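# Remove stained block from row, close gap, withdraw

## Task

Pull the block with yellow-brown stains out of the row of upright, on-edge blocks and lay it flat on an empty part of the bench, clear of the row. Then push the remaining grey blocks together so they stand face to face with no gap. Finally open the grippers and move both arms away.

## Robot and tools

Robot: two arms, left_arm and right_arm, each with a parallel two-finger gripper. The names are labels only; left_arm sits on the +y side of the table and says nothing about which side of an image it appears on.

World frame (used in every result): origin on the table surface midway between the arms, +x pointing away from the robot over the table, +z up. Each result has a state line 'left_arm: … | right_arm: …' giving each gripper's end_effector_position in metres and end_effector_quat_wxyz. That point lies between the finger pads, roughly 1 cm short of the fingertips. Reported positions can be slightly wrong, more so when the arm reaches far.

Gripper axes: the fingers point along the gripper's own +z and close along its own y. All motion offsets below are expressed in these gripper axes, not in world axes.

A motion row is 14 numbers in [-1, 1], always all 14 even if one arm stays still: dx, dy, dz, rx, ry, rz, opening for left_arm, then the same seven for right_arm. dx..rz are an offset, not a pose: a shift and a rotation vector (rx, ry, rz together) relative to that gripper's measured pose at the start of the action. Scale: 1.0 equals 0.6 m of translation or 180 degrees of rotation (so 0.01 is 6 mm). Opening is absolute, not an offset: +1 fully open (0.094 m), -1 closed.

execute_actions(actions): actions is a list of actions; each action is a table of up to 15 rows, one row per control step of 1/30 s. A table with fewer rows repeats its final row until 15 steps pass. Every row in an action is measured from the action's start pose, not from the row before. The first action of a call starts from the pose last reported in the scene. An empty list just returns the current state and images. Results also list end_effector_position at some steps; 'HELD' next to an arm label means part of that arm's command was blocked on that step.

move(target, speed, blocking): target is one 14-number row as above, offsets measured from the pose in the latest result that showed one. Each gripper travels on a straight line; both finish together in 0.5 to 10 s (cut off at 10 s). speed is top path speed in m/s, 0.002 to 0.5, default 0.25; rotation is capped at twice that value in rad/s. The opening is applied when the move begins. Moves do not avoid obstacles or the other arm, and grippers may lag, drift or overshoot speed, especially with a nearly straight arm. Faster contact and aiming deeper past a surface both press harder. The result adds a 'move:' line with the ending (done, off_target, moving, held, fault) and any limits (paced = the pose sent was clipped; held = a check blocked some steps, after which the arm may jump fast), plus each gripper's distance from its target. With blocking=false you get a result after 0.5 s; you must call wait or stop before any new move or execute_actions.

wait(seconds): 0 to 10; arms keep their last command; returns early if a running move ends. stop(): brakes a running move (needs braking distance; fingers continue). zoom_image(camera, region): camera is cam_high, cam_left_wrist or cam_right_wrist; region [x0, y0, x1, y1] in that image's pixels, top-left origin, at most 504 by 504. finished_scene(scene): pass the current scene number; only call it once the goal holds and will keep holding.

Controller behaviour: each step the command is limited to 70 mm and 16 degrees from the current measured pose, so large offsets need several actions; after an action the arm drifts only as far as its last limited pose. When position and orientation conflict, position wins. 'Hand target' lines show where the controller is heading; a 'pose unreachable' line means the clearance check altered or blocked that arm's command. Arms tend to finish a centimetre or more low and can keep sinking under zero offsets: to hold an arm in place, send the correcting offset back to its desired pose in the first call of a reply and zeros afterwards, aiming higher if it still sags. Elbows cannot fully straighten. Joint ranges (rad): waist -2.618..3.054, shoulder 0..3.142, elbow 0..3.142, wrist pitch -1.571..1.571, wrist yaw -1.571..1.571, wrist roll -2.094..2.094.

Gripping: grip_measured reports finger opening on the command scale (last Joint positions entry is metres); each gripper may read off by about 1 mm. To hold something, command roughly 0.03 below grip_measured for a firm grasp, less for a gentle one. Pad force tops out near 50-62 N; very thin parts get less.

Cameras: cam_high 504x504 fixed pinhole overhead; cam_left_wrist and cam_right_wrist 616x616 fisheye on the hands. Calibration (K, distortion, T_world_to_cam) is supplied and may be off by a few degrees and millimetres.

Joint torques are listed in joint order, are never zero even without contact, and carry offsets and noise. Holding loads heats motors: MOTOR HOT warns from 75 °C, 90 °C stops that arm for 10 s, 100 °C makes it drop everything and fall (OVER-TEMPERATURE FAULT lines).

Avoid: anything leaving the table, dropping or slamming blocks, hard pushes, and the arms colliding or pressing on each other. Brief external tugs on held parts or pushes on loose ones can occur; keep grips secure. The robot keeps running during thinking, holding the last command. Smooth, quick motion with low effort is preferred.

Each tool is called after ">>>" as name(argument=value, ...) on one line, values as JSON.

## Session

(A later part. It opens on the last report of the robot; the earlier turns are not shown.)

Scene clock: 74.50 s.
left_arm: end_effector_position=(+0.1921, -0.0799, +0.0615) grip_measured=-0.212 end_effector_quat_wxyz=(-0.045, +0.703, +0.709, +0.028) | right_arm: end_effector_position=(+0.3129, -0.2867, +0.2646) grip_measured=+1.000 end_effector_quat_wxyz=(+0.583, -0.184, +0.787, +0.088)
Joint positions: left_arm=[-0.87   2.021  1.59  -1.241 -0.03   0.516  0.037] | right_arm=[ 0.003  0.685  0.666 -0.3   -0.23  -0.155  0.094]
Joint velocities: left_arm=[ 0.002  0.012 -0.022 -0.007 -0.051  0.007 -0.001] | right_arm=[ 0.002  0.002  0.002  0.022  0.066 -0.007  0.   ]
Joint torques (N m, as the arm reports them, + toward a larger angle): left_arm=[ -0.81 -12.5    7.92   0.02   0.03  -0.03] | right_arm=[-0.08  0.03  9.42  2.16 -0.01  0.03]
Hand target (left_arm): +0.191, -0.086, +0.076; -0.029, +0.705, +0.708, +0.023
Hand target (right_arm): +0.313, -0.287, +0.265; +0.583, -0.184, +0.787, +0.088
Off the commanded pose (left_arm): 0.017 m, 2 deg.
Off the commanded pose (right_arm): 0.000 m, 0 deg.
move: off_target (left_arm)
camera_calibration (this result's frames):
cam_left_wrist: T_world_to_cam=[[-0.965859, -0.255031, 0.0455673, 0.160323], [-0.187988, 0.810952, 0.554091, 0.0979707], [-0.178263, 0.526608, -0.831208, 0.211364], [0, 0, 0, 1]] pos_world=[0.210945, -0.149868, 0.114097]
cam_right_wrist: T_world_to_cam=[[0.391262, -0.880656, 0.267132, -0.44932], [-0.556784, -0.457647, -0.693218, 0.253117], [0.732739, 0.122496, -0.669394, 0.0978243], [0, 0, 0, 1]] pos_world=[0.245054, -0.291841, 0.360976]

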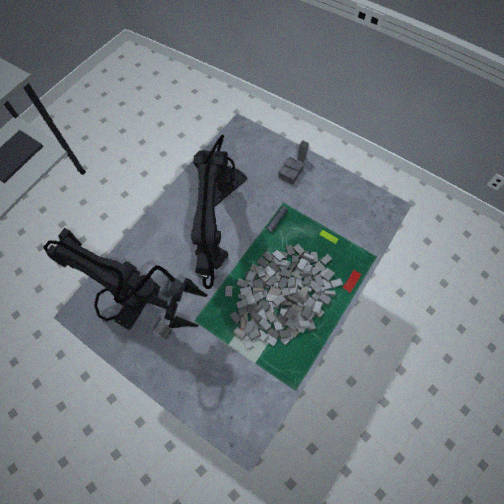

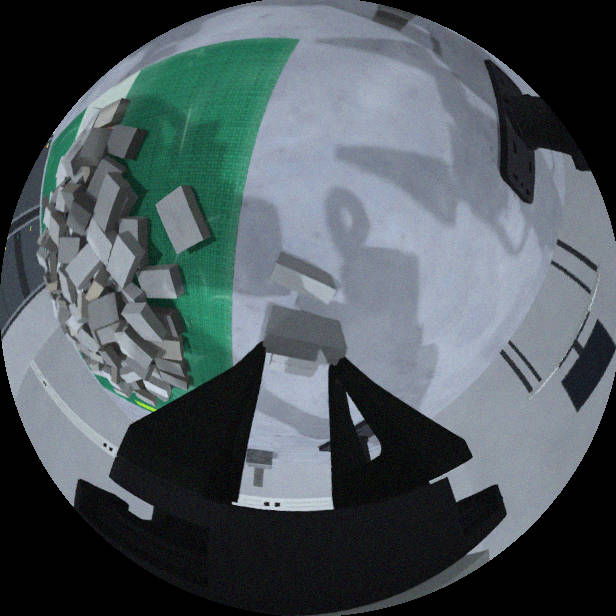

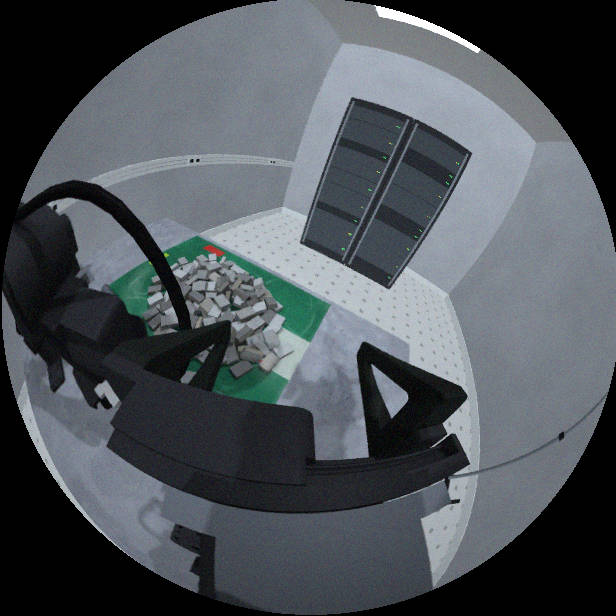

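>>> move(target=[0.25,-0.03,0,0,0,0,-0.45,0,0,0,0,0,0,1], speed=0.08)

>>> move(target=[0,0,0.075,0,0,0,-0.45,0,0,0,0,0,0,1], speed=0.04)

>>> execute_actions(actions=[[[0,0,0,0,0,0,0.3,0,0,0,0,0,0,1]]])

>>> move(target=[-0.06,0,-0.12,0,0,0,0.3,0,0,0,0,0,0,1], speed=0.06)

Scene clock: 83.50 s.
left_arm: end_effector_position=(+0.1704, +0.0636, +0.0729) grip_measured=-0.212 end_effector_quat_wxyz=(-0.049, +0.703, +0.709, +0.022) | right_arm: end_effector_position=(+0.3129, -0.2867, +0.2646) grip_measured=+1.000 end_effector_quat_wxyz=(+0.583, -0.184, +0.787, +0.088)
Joint positions: left_arm=[-0.643  1.535  1.044 -1.18  -0.041  0.742  0.037] | right_arm=[ 0.003  0.685  0.666 -0.3   -0.23  -0.155  0.094]
Joint velocities: left_arm=[-0.017 -0.007 -0.002 -0.037  0.037  0.007 -0.001] | right_arm=[-0.022 -0.012 -0.007 -0.007 -0.037  0.051  0.   ]
Joint torques (N m, as the arm reports them, + toward a larger angle): left_arm=[ 0.71 -7.49  4.57  0.25 -0.03  0.06] | right_arm=[-0.08  0.03  9.41  2.16 -0.01  0.02]
Hand target (left_arm): +0.169, +0.069, +0.073; -0.047, +0.703, +0.709, +0.024
Hand target (right_arm): +0.313, -0.287, +0.265; +0.583, -0.184, +0.787, +0.088
Off the commanded pose (left_arm): 0.007 m, 1 deg.
Off the commanded pose (right_arm): 0.000 m, 0 deg.
move: done
camera_calibration (this result's frames):
cam_left_wrist: T_world_to_cam=[[-0.965029, -0.255471, 0.0587635, 0.174367], [-0.181115, 0.811834, 0.555088, -0.0301334], [-0.189515, 0.525033, -0.829714, 0.143277], [0, 0, 0, 1]] pos_world=[0.189964, -0.00621629, 0.125359]
cam_right_wrist: T_world_to_cam=[[0.391262, -0.880656, 0.267132, -0.44932], [-0.556784, -0.457647, -0.693218, 0.253117], [0.732739, 0.122496, -0.669394, 0.0978243], [0, 0, 0, 1]] pos_world=[0.245054, -0.291841, 0.360976]

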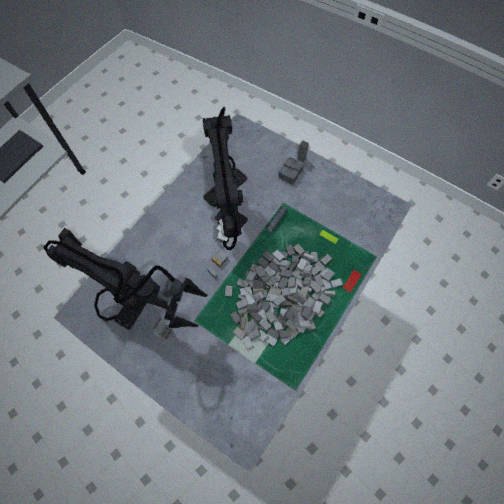

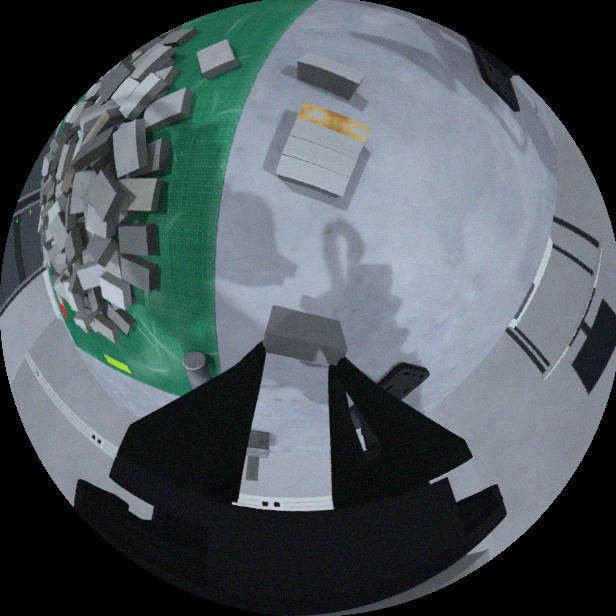

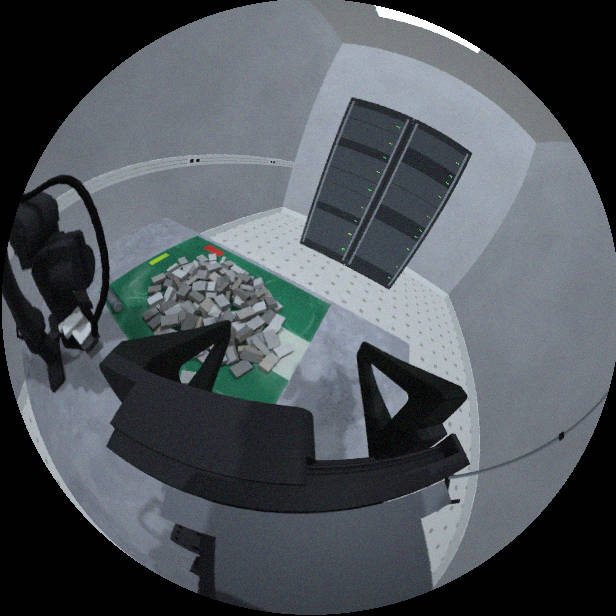

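Scene clock: 85.07 s.
left_arm: end_effector_position=(+0.1707, +0.0633, +0.0348) grip_measured=-0.212 end_effector_quat_wxyz=(-0.041, +0.703, +0.710, +0.022) | right_arm: end_effector_position=(+0.3129, -0.2867, +0.2646) grip_measured=+1.000 end_effector_quat_wxyz=(+0.583, -0.184, +0.787, +0.088)
Joint positions: left_arm=[-0.643  1.571  0.921 -1.005 -0.041  0.742  0.037] | right_arm=[ 0.003  0.685  0.666 -0.3   -0.23  -0.155  0.094]
Joint velocities: left_arm=[ 0.002  0.002 -0.007  0.022  0.051 -0.051  0.001] | right_arm=[-0.002 -0.002 -0.012 -0.066 -0.051  0.037  0.   ]
Joint torques (N m, as the arm reports them, + toward a larger angle): left_arm=[ 0.4  -5.29  4.32  0.35  0.01  0.06] | right_arm=[-0.08  0.02  9.42  2.16 -0.01  0.03]
Hand target (left_arm): +0.169, +0.067, +0.028; -0.049, +0.703, +0.709, +0.022
Hand target (right_arm): +0.313, -0.287, +0.265; +0.583, -0.184, +0.787, +0.088
Off the commanded pose (left_arm): 0.008 m, 1 deg.
Off the commanded pose (right_arm): 0.000 m, 0 deg.
move: done
camera_calibration (this result's frames):
cam_left_wrist: T_world_to_cam=[[-0.965632, -0.254829, 0.051162, 0.177142], [-0.187137, 0.818253, 0.543546, -0.00763727], [-0.180374, 0.515291, -0.837819, 0.111217], [0, 0, 0, 1]] pos_world=[0.189685, -0.00591889, 0.0882678]
cam_right_wrist: T_world_to_cam=[[0.391262, -0.880656, 0.267132, -0.44932], [-0.556784, -0.457647, -0.693218, 0.253117], [0.732739, 0.122496, -0.669394, 0.0978243], [0, 0, 0, 1]] pos_world=[0.245054, -0.291841, 0.360976]

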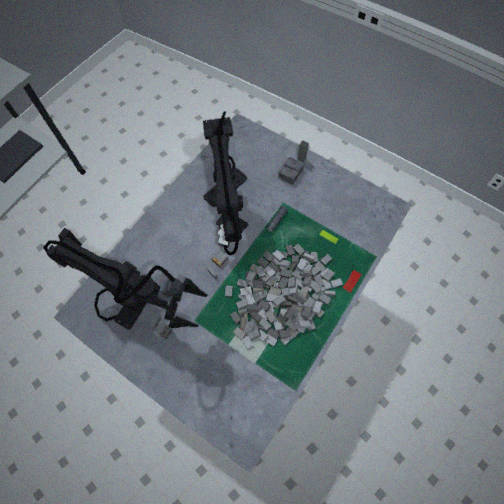

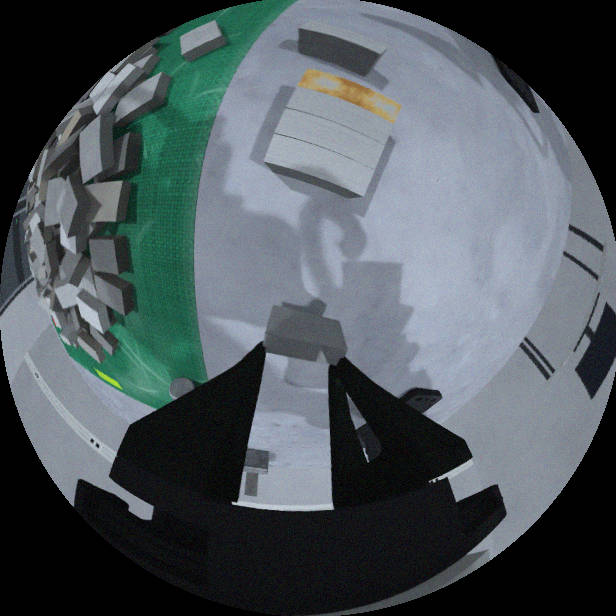

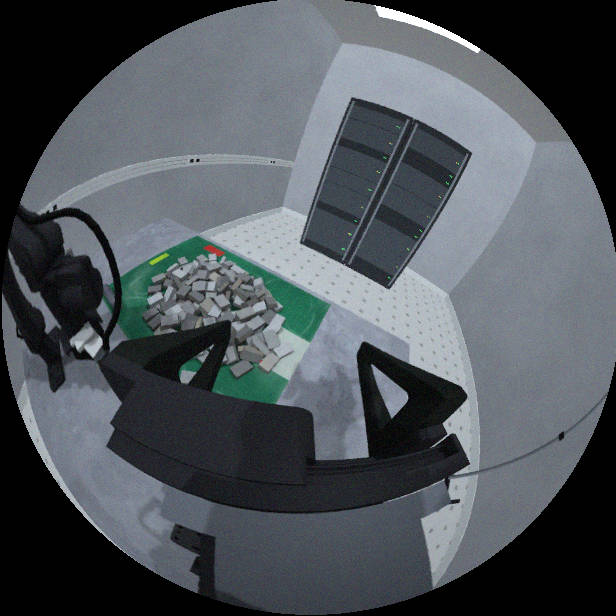

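Scene clock: 85.57 s.
left_arm: end_effector_position=(+0.1708, +0.0633, +0.0348) grip_measured=+0.299 end_effector_quat_wxyz=(-0.041, +0.703, +0.710, +0.022) | right_arm: end_effector_position=(+0.3129, -0.2867, +0.2646) grip_measured=+1.000 end_effector_quat_wxyz=(+0.583, -0.184, +0.787, +0.088)
Joint positions: left_arm=[-0.643  1.571  0.921 -1.004 -0.041  0.742  0.061] | right_arm=[ 0.003  0.685  0.666 -0.3   -0.23  -0.155  0.094]
Joint velocities: left_arm=[-0.002 -0.002  0.002  0.007 -0.066  0.051 -0.001] | right_arm=[ 0.002 -0.002 -0.007  0.007  0.007  0.022  0.   ]
Joint torques (N m, as the arm reports them, + toward a larger angle): left_arm=[ 0.05 -6.01  5.58  0.24  0.01  0.01] | right_arm=[-0.09  0.03  9.41  2.17 -0.01  0.03]
Hand target (left_arm): +0.171, +0.063, +0.035; -0.041, +0.703, +0.710, +0.022
Hand target (right_arm): +0.313, -0.287, +0.265; +0.583, -0.184, +0.787, +0.088
Off the commanded pose (left_arm): 0.000 m, 0 deg.
Off the commanded pose (right_arm): 0.000 m, 0 deg.
Step readings (end_effector_position):
0: left_arm (+0.1707, +0.0633, +0.0348) | right_arm (+0.3129, -0.2867, +0.2646)
1: left_arm (+0.1708, +0.0633, +0.0348) | right_arm (+0.3129, -0.2867, +0.2646)
2: left_arm (+0.1708, +0.0633, +0.0348) | right_arm (+0.3129, -0.2867, +0.2646)
4: left_arm (+0.1708, +0.0633, +0.0348) | right_arm (+0.3129, -0.2867, +0.2646)
8: left_arm (+0.1708, +0.0633, +0.0348) | right_arm (+0.3129, -0.2867, +0.2646)
15: end_effector_position above
camera_calibration (this result's frames):
cam_left_wrist: T_world_to_cam=[[-0.965667, -0.254797, 0.0506469, 0.177269], [-0.187403, 0.818269, 0.54343, -0.00754605], [-0.179907, 0.515281, -0.837925, 0.111169], [0, 0, 0, 1]] pos_world=[0.189769, -0.00594109, 0.0882741]
cam_right_wrist: T_world_to_cam=[[0.391262, -0.880656, 0.267132, -0.44932], [-0.556784, -0.457647, -0.693218, 0.253117], [0.732739, 0.122496, -0.669394, 0.0978243], [0, 0, 0, 1]] pos_world=[0.245054, -0.291841, 0.360976]

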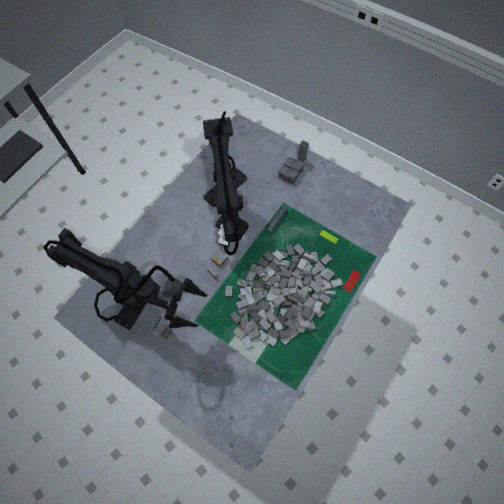

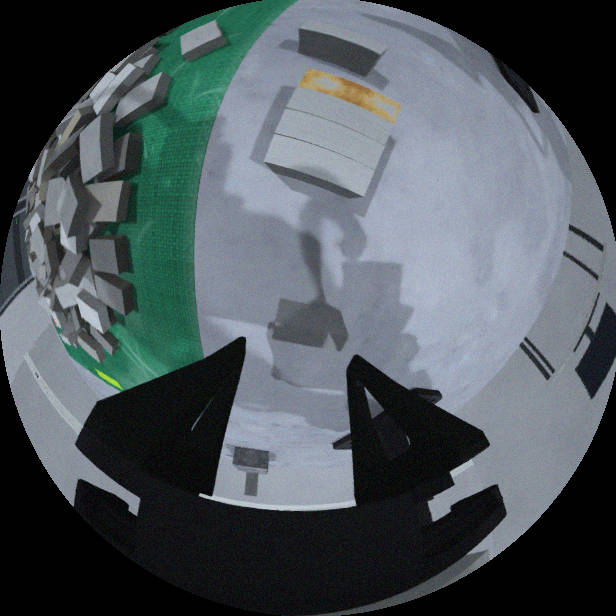

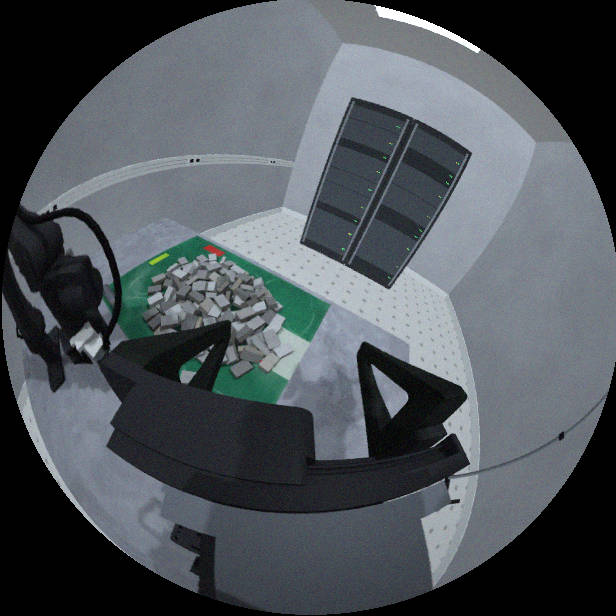

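Scene clock: 87.40 s.
left_arm: end_effector_position=(+0.1747, +0.0269, +0.1010) grip_measured=+0.299 end_effector_quat_wxyz=(-0.037, +0.702, +0.711, +0.025) | right_arm: end_effector_position=(+0.3129, -0.2867, +0.2646) grip_measured=+1.000 end_effector_quat_wxyz=(+0.583, -0.184, +0.787, +0.088)
Joint positions: left_arm=[-0.728  1.608  1.233 -1.275 -0.041  0.655  0.061] | right_arm=[ 0.003  0.685  0.666 -0.3   -0.23  -0.155  0.094]
Joint velocities: left_arm=[ 0.007 -0.002 -0.012  0.022 -0.007 -0.022 -0.   ] | right_arm=[-0.002  0.002 -0.012 -0.007  0.007  0.022  0.   ]
Joint torques (N m, as the arm reports them, + toward a larger angle): left_arm=[-0.75 -5.78  7.79  0.09  0.04 -0.05] | right_arm=[-0.09  0.02  9.41  2.16 -0.01  0.03]
Hand target (left_arm): +0.174, +0.023, +0.104; -0.040, +0.703, +0.710, +0.024
Hand target (right_arm): +0.313, -0.287, +0.265; +0.583, -0.184, +0.787, +0.088
Off the commanded pose (left_arm): 0.006 m, 1 deg.
Off the commanded pose (right_arm): 0.000 m, 0 deg.
move: done
camera_calibration (this result's frames):
cam_left_wrist: T_world_to_cam=[[-0.965448, -0.257348, 0.0410182, 0.169463], [-0.195152, 0.81829, 0.540663, -0.0113917], [-0.172704, 0.513977, -0.840238, 0.185166], [0, 0, 0, 1]] pos_world=[0.193363, -0.0422385, 0.154792]
cam_right_wrist: T_world_to_cam=[[0.391262, -0.880656, 0.267132, -0.44932], [-0.556784, -0.457647, -0.693218, 0.253117], [0.732739, 0.122496, -0.669394, 0.0978243], [0, 0, 0, 1]] pos_world=[0.245054, -0.291841, 0.360976]

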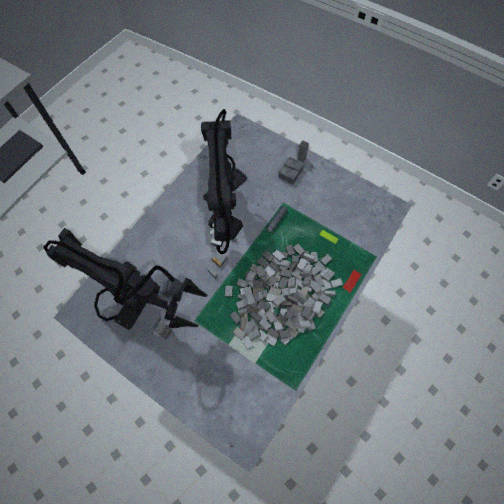

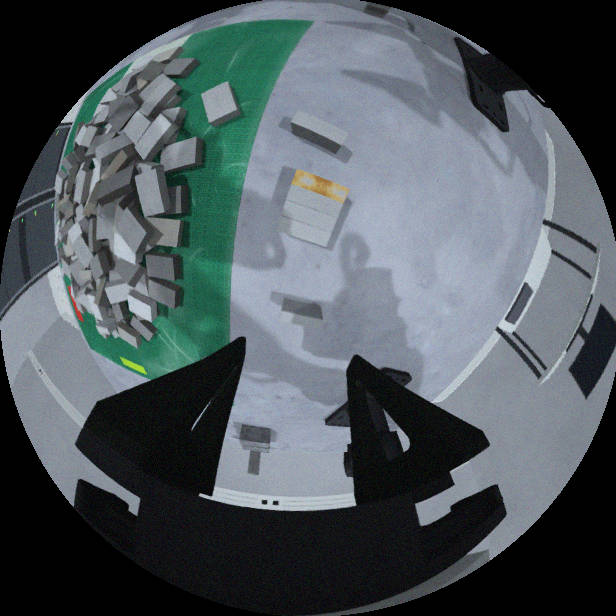

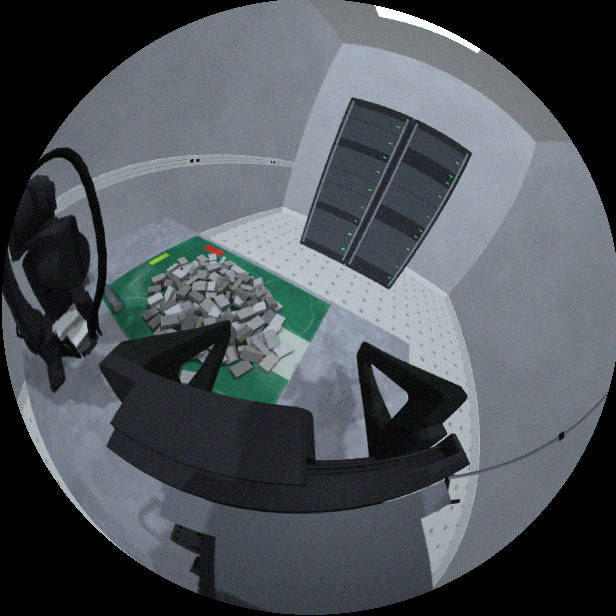

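>>> move(target=[-0.18,0.028,0.06,0,0,0,0.3,0,0,0,0,0,0,1], speed=0.1)

>>> move(target=[0,0,0.075,0,0,0,0.3,0,0,0,0,0,0,1], speed=0.04)

>>> zoom_image(camera="cam_left_wrist", region=[210,260,410,460])

Scene clock: 93.57 s.
left_arm: end_effector_position=(+0.1926, -0.0673, +0.0555) grip_measured=+0.299 end_effector_quat_wxyz=(-0.047, +0.702, +0.710, +0.033) | right_arm: end_effector_position=(+0.3129, -0.2867, +0.2646) grip_measured=+1.000 end_effector_quat_wxyz=(+0.583, -0.184, +0.787, +0.088)
Joint positions: left_arm=[-0.856  1.992  1.523 -1.21  -0.041  0.527  0.061] | right_arm=[ 0.003  0.685  0.666 -0.3   -0.23  -0.155  0.094]
Joint velocities: left_arm=[ 0.012 -0.002 -0.007 -0.037 -0.051 -0.007 -0.001] | right_arm=[-0.017 -0.007 -0.007 -0.037 -0.037 -0.066  0.   ]
Joint torques (N m, as the arm reports them, + toward a larger angle): left_arm=[-0.52 -9.87  7.77  0.24  0.08 -0.03] | right_arm=[-0.09  0.03  9.41  2.17 -0.02  0.03]
Hand target (left_arm): +0.195, -0.078, +0.059; -0.035, +0.702, +0.711, +0.028
Hand target (right_arm): +0.313, -0.287, +0.265; +0.583, -0.184, +0.787, +0.088
Off the commanded pose (left_arm): 0.010 m, 1 deg.
Off the commanded pose (right_arm): 0.000 m, 0 deg.
move: done
camera_calibration (this result's frames):
cam_left_wrist: T_world_to_cam=[[-0.965484, -0.257731, 0.0376102, 0.164495], [-0.192747, 0.80411, 0.562366, 0.0911079], [-0.175182, 0.535706, -0.826033, 0.199556], [0, 0, 0, 1]] pos_world=[0.211337, -0.137768, 0.107417]
cam_right_wrist: T_world_to_cam=[[0.391262, -0.880656, 0.267132, -0.44932], [-0.556784, -0.457647, -0.693218, 0.253117], [0.732739, 0.122496, -0.669394, 0.0978243], [0, 0, 0, 1]] pos_world=[0.245054, -0.291841, 0.360976]

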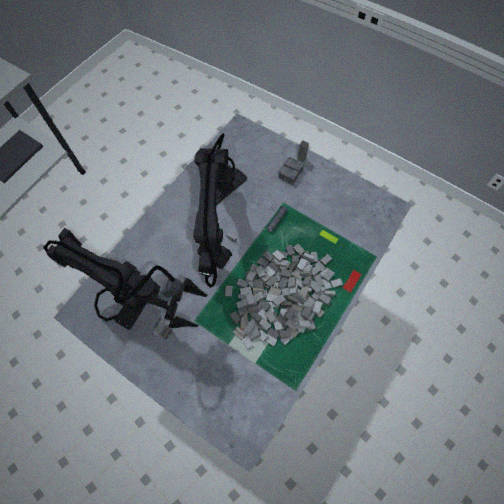

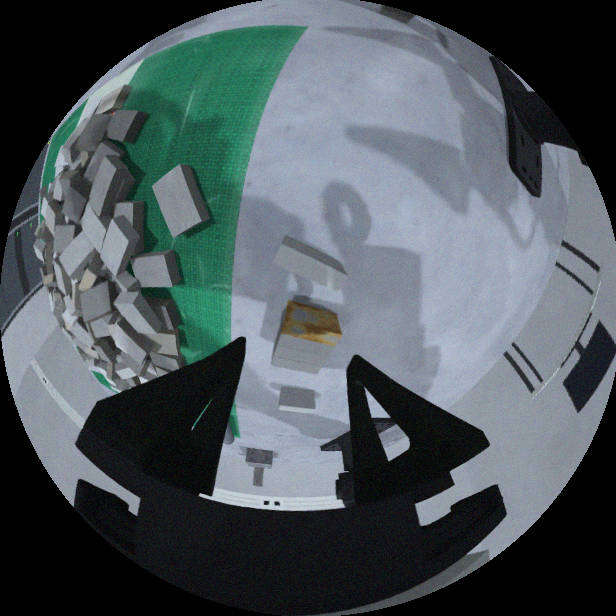

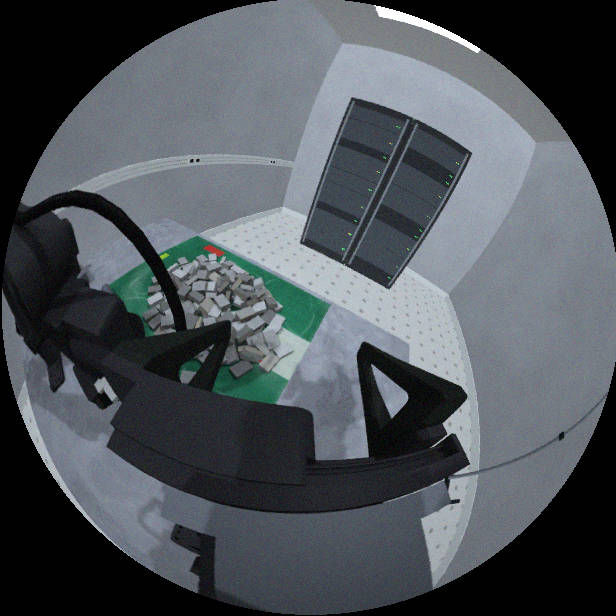

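Scene clock: 95.13 s.
left_arm: end_effector_position=(+0.1928, -0.0677, +0.0197) grip_measured=+0.299 end_effector_quat_wxyz=(-0.038, +0.702, +0.711, +0.031) | right_arm: end_effector_position=(+0.3129, -0.2867, +0.2646) grip_measured=+1.000 end_effector_quat_wxyz=(+0.583, -0.184, +0.787, +0.088)
Joint positions: left_arm=[-0.856  2.017  1.413 -1.056 -0.041  0.527  0.061] | right_arm=[ 0.003  0.685  0.666 -0.3   -0.23  -0.155  0.094]
Joint velocities: left_arm=[ 0.002 -0.007  0.012  0.007  0.022  0.037  0.001] | right_arm=[ 0.012 -0.032 -0.027 -0.051 -0.037 -0.066  0.   ]
Joint torques (N m, as the arm reports them, + toward a larger angle): left_arm=[ 0.26 -9.57  4.27  0.38  0.01  0.03] | right_arm=[-0.08  0.03  9.4   2.16 -0.01  0.03]
Hand target (left_arm): +0.191, -0.063, +0.011; -0.047, +0.702, +0.710, +0.033
Hand target (right_arm): +0.313, -0.287, +0.265; +0.583, -0.184, +0.787, +0.088
Off the commanded pose (left_arm): 0.011 m, 1 deg.
Off the commanded pose (right_arm): 0.000 m, 0 deg.
move: off_target (left_arm)
camera_calibration (this result's frames):
cam_left_wrist: T_world_to_cam=[[-0.965815, -0.257181, 0.0325507, 0.166182], [-0.197978, 0.812825, 0.547832, 0.113545], [-0.16735, 0.52266, -0.835955, 0.168019], [0, 0, 0, 1]] pos_world=[0.211098, -0.13737, 0.0728437]
cam_right_wrist: T_world_to_cam=[[0.391262, -0.880656, 0.267132, -0.44932], [-0.556784, -0.457647, -0.693218, 0.253117], [0.732739, 0.122496, -0.669394, 0.0978243], [0, 0, 0, 1]] pos_world=[0.245054, -0.291841, 0.360976]

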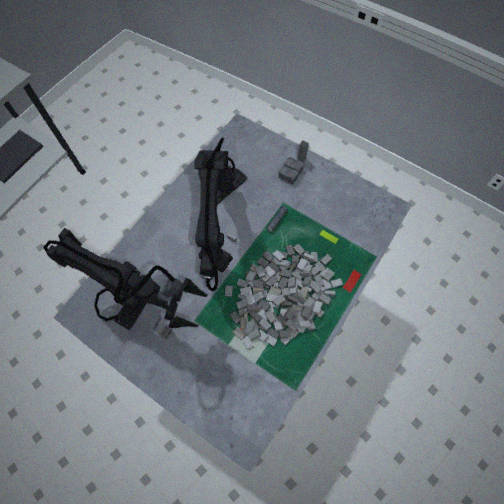

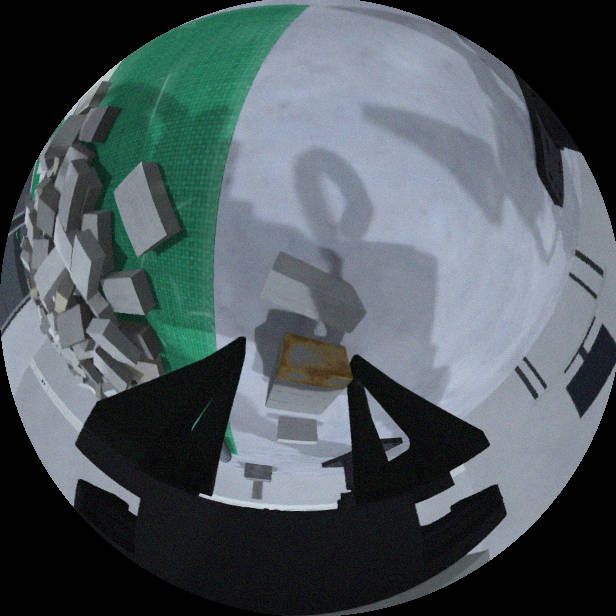

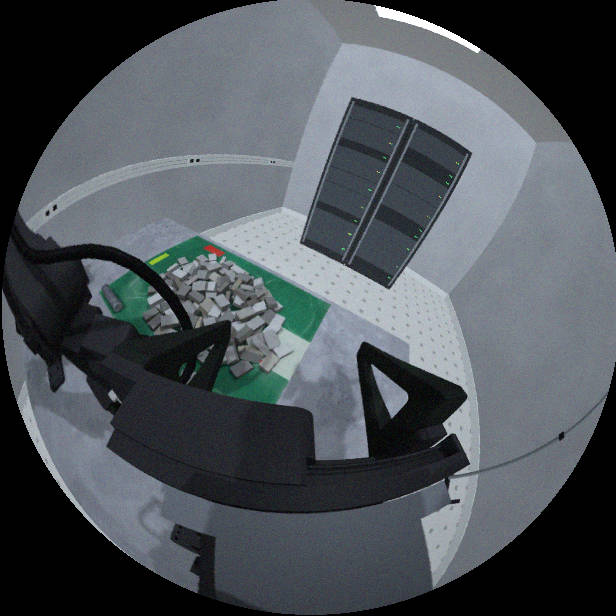

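Region (210, 260, 410, 460) of cam_left_wrist's 616x616 image, scaled by 2.520, with more detail than that image has.

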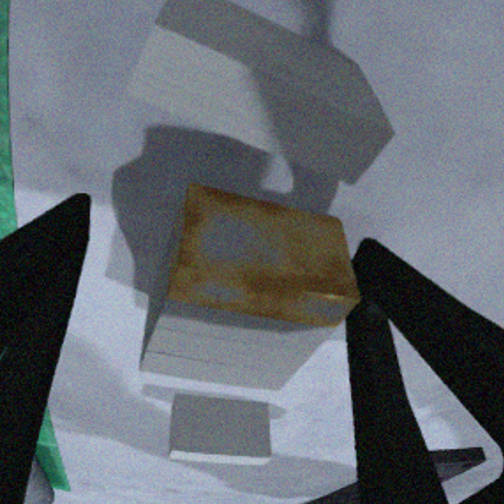

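>>> move(target=[-0.016,-0.006,0,0,0,0,0.3,0,0,0,0,0,0,1], speed=0.03)

>>> move(target=[0,0,0,0,0,0,-0.45,0,0,0,0,0,0,1])

>>> move(target=[0,0,-0.12,0,0,0,-0.45,0,0,0,0,0,0,1], speed=0.05)

Scene clock: 107.87 s.
left_arm: end_effector_position=(+0.1889, -0.0702, +0.0197) grip_measured=+0.299 end_effector_quat_wxyz=(-0.038, +0.701, +0.711, +0.032) | right_arm: end_effector_position=(+0.3129, -0.2867, +0.2646) grip_measured=+1.000 end_effector_quat_wxyz=(+0.583, -0.184, +0.787, +0.088)
Joint positions: left_arm=[-0.869  2.017  1.413 -1.056 -0.041  0.512  0.061] | right_arm=[ 0.003  0.685  0.666 -0.3   -0.23  -0.155  0.094]
Joint velocities: left_arm=[-0.002 -0.012 -0.017 -0.022 -0.11  -0.037 -0.   ] | right_arm=[ 0.002 -0.002 -0.007  0.022 -0.022 -0.051  0.   ]
Joint torques (N m, as the arm reports them, + toward a larger angle): left_arm=[-0.66 -8.78  7.8   0.12  0.01 -0.06] | right_arm=[-0.08  0.04  9.41  2.17 -0.01  0.03]
Hand target (left_arm): +0.190, -0.077, +0.019; -0.038, +0.702, +0.711, +0.031
Hand target (right_arm): +0.313, -0.287, +0.265; +0.583, -0.184, +0.787, +0.088
Off the commanded pose (left_arm): 0.007 m, 0 deg.
Off the commanded pose (right_arm): 0.000 m, 0 deg.
move: done
camera_calibration (this result's frames):
cam_left_wrist: T_world_to_cam=[[-0.965583, -0.258222, 0.0311424, 0.161662], [-0.199629, 0.812532, 0.547668, 0.115056], [-0.166724, 0.522602, -0.836116, 0.168525], [0, 0, 0, 1]] pos_world=[0.207164, -0.139813, 0.0728596]
cam_right_wrist: T_world_to_cam=[[0.391262, -0.880656, 0.267132, -0.44932], [-0.556784, -0.457647, -0.693218, 0.253117], [0.732739, 0.122496, -0.669394, 0.0978243], [0, 0, 0, 1]] pos_world=[0.245054, -0.291841, 0.360976]

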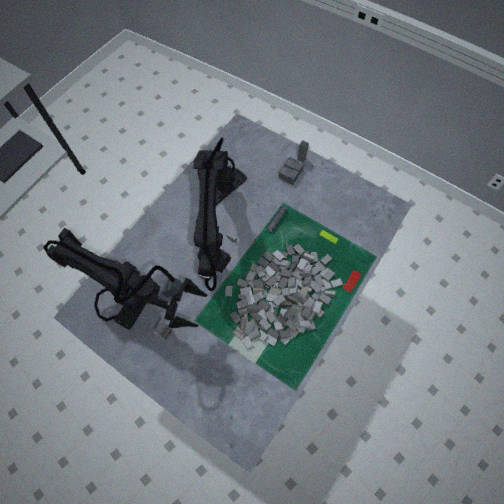

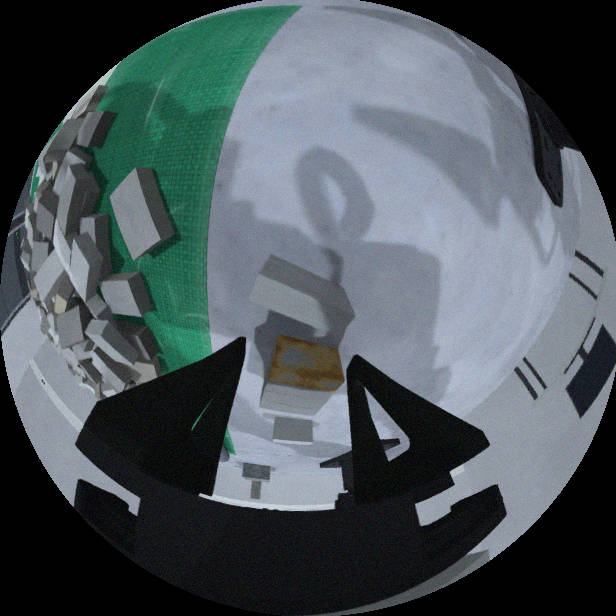

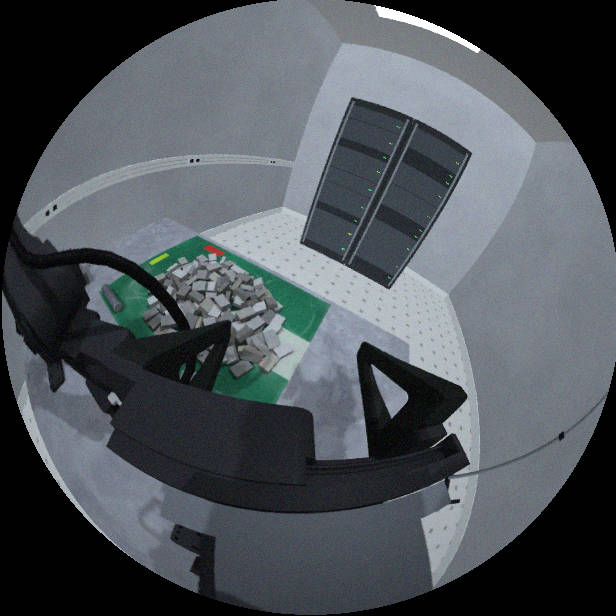

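Scene clock: 108.37 s.
left_arm: end_effector_position=(+0.1887, -0.0704, +0.0197) grip_measured=-0.168 end_effector_quat_wxyz=(-0.038, +0.701, +0.711, +0.031) | right_arm: end_effector_position=(+0.3129, -0.2867, +0.2646) grip_measured=+1.000 end_effector_quat_wxyz=(+0.583, -0.184, +0.787, +0.088)
Joint positions: left_arm=[-0.869  2.017  1.413 -1.056 -0.04   0.512  0.039] | right_arm=[ 0.003  0.685  0.666 -0.3   -0.23  -0.155  0.094]
Joint velocities: left_arm=[-0.022  0.002 -0.022 -0.007 -0.066  0.022  0.   ] | right_arm=[-0.002 -0.002  0.002 -0.066 -0.051  0.007  0.   ]
Joint torques (N m, as the arm reports them, + toward a larger angle): left_arm=[ -0.03 -10.57   5.62   0.2    0.     0.  ] | right_arm=[-0.09  0.03  9.41  2.17 -0.01  0.03]
Hand target (left_arm): +0.189, -0.070, +0.020; -0.038, +0.701, +0.711, +0.032
Hand target (right_arm): +0.313, -0.287, +0.265; +0.583, -0.184, +0.787, +0.088
Off the commanded pose (left_arm): 0.000 m, 0 deg.
Off the commanded pose (right_arm): 0.000 m, 0 deg.
move: done
camera_calibration (this result's frames):
cam_left_wrist: T_world_to_cam=[[-0.965513, -0.258319, 0.0325078, 0.161378], [-0.199126, 0.813104, 0.547002, 0.115164], [-0.167733, 0.521664, -0.8365, 0.168723], [0, 0, 0, 1]] pos_world=[0.207045, -0.13997, 0.0728958]
cam_right_wrist: T_world_to_cam=[[0.391262, -0.880656, 0.267132, -0.44932], [-0.556784, -0.457647, -0.693218, 0.253117], [0.732739, 0.122496, -0.669394, 0.0978243], [0, 0, 0, 1]] pos_world=[0.245054, -0.291841, 0.360976]

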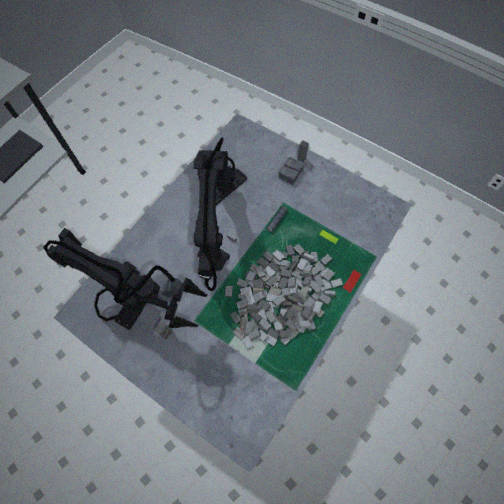

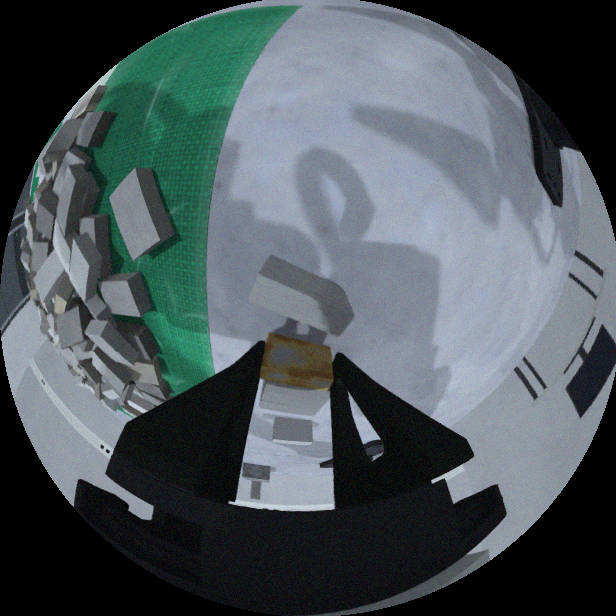

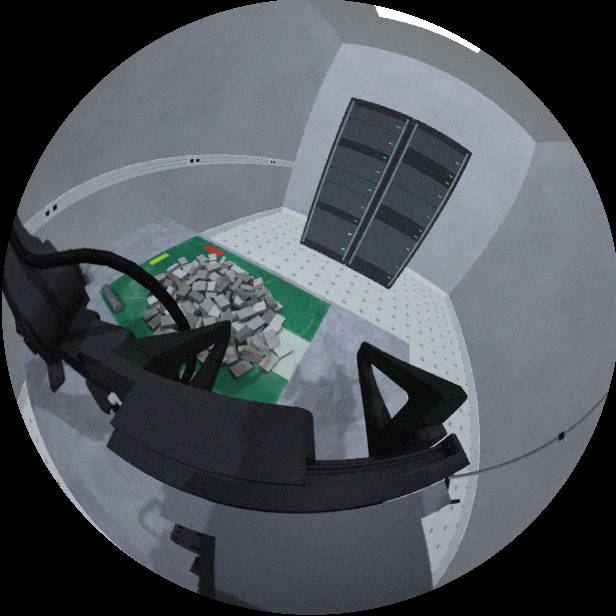

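Scene clock: 110.27 s.
left_arm: end_effector_position=(+0.1893, -0.0713, +0.0778) grip_measured=-0.168 end_effector_quat_wxyz=(-0.051, +0.701, +0.710, +0.034) | right_arm: end_effector_position=(+0.3129, -0.2867, +0.2646) grip_measured=+1.000 end_effector_quat_wxyz=(+0.583, -0.184, +0.787, +0.088)
Joint positions: left_arm=[-0.869  1.991  1.611 -1.307 -0.04   0.512  0.039] | right_arm=[ 0.003  0.685  0.666 -0.3   -0.23  -0.155  0.094]
Joint velocities: left_arm=[ 0.002  0.007  0.012 -0.051 -0.051 -0.007 -0.001] | right_arm=[ 0.017  0.002 -0.012 -0.037 -0.007 -0.022  0.   ]
Joint torques (N m, as the arm reports them, + toward a larger angle): left_arm=[ -0.37 -12.06   7.89  -0.1    0.    -0.03] | right_arm=[-0.08  0.03  9.4   2.16 -0.01  0.03]
Hand target (left_arm): +0.190, -0.076, +0.091; -0.038, +0.701, +0.711, +0.031
Hand target (right_arm): +0.313, -0.287, +0.265; +0.583, -0.184, +0.787, +0.088
Off the commanded pose (left_arm): 0.015 m, 2 deg.
Off the commanded pose (right_arm): 0.000 m, 0 deg.
move: off_target (left_arm)
camera_calibration (this result's frames):
cam_left_wrist: T_world_to_cam=[[-0.965006, -0.259189, 0.0398082, 0.15904], [-0.191305, 0.799673, 0.569144, 0.0800533], [-0.17935, 0.541612, -0.821273, 0.220354], [0, 0, 0, 1]] pos_world=[0.20831, -0.142141, 0.129078]
cam_right_wrist: T_world_to_cam=[[0.391262, -0.880656, 0.267132, -0.44932], [-0.556784, -0.457647, -0.693218, 0.253117], [0.732739, 0.122496, -0.669394, 0.0978243], [0, 0, 0, 1]] pos_world=[0.245054, -0.291841, 0.360976]

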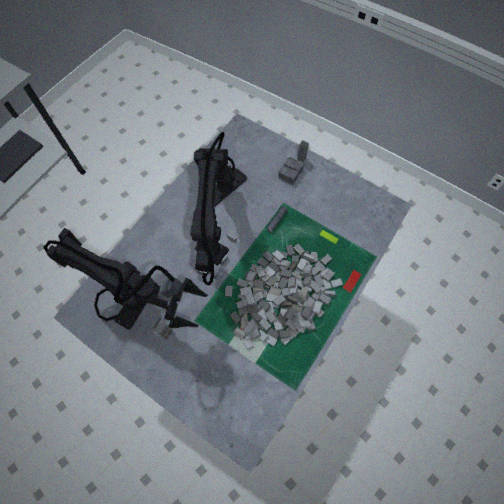

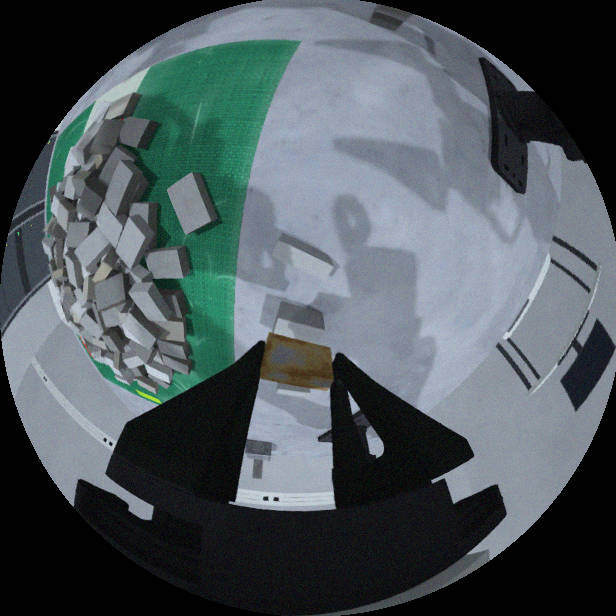

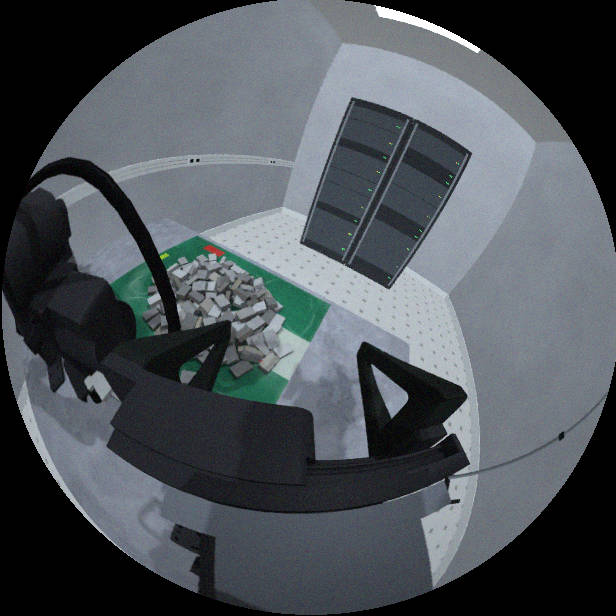

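>>> move(target=[0.1,-0.03,-0.05,0,0,0,-0.45,0,0,0,0,0,0,1], speed=0.08)

>>> zoom_image(camera="cam_left_wrist", region=[200,200,450,500])

>>> zoom_image(camera="cam_high", region=[130,200,290,360])

Scene clock: 117.37 s.
left_arm: end_effector_position=(+0.1731, -0.0257, +0.1129) grip_measured=-0.168 end_effector_quat_wxyz=(-0.041, +0.702, +0.710, +0.030) | right_arm: end_effector_position=(+0.3129, -0.2867, +0.2646) grip_measured=+1.000 end_effector_quat_wxyz=(+0.583, -0.184, +0.787, +0.088)
Joint positions: left_arm=[-0.84   1.772  1.464 -1.356 -0.04   0.544  0.039] | right_arm=[ 0.003  0.685  0.666 -0.3   -0.23  -0.155  0.094]
Joint velocities: left_arm=[ 0.002  0.007 -0.012 -0.051  0.037  0.125  0.   ] | right_arm=[ 0.012  0.017 -0.007 -0.066 -0.007 -0.037  0.   ]
Joint torques (N m, as the arm reports them, + toward a larger angle): left_arm=[ 0.8  -9.85  4.51  0.01 -0.01  0.09] | right_arm=[-0.08  0.02  9.41  2.16 -0.01  0.03]
Hand target (left_arm): +0.170, -0.015, +0.113; -0.052, +0.701, +0.710, +0.034
Hand target (right_arm): +0.313, -0.287, +0.265; +0.583, -0.184, +0.787, +0.088
Off the commanded pose (left_arm): 0.010 m, 1 deg.
Off the commanded pose (right_arm): 0.000 m, 0 deg.
move: done
camera_calibration (this result's frames):
cam_left_wrist: T_world_to_cam=[[-0.965972, -0.256005, 0.0368683, 0.154415], [-0.194145, 0.811856, 0.550634, 0.0233898], [-0.170897, 0.524739, -0.833932, 0.221122], [0, 0, 0, 1]] pos_world=[0.191491, -0.0954894, 0.165829]
cam_right_wrist: T_world_to_cam=[[0.391262, -0.880656, 0.267132, -0.44932], [-0.556784, -0.457647, -0.693218, 0.253117], [0.732739, 0.122496, -0.669394, 0.0978243], [0, 0, 0, 1]] pos_world=[0.245054, -0.291841, 0.360976]

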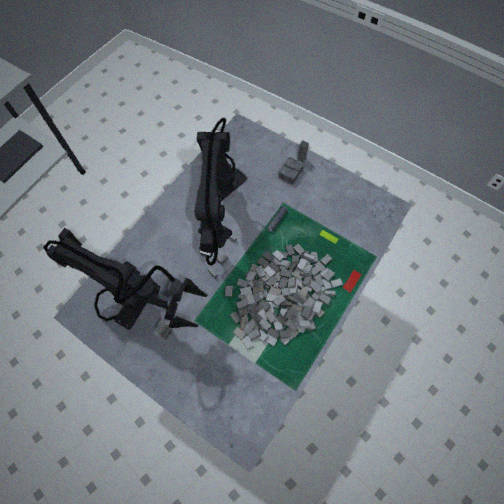

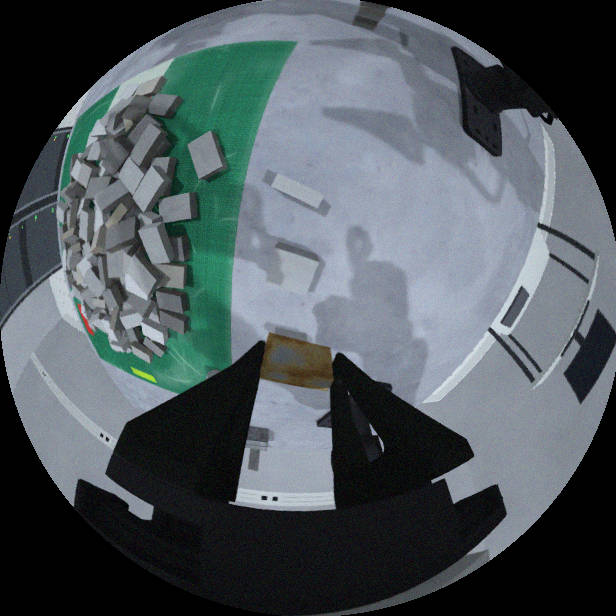

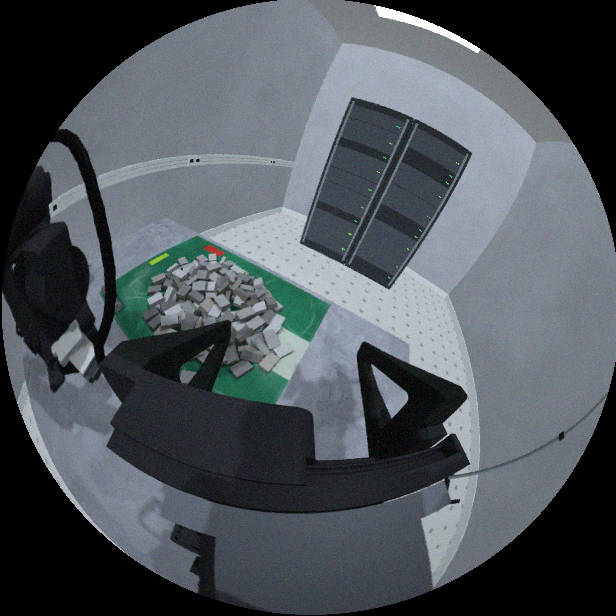

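Region (200, 200, 450, 500) of cam_left_wrist's 616x616 image, scaled by 1.680, with more detail than that image has.

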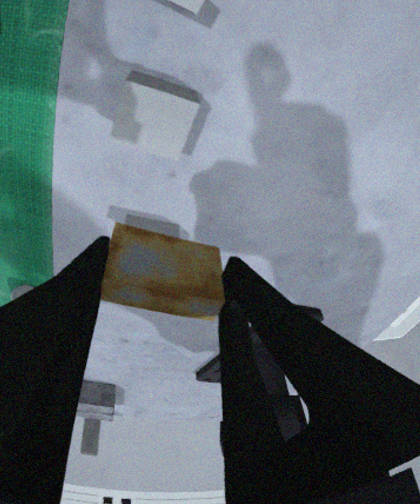

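Region (130, 200, 290, 360) of cam_high's 504x504 image, scaled by 3.150, with more detail than that image has.

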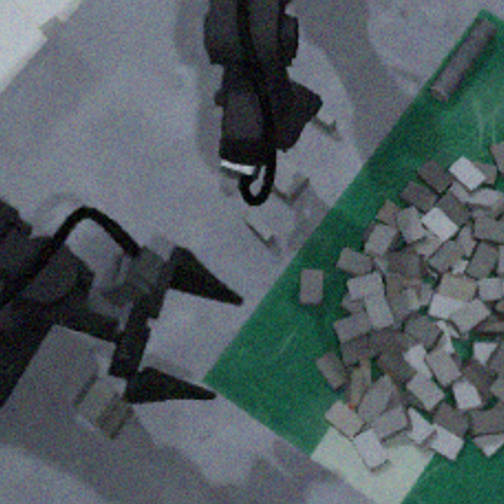

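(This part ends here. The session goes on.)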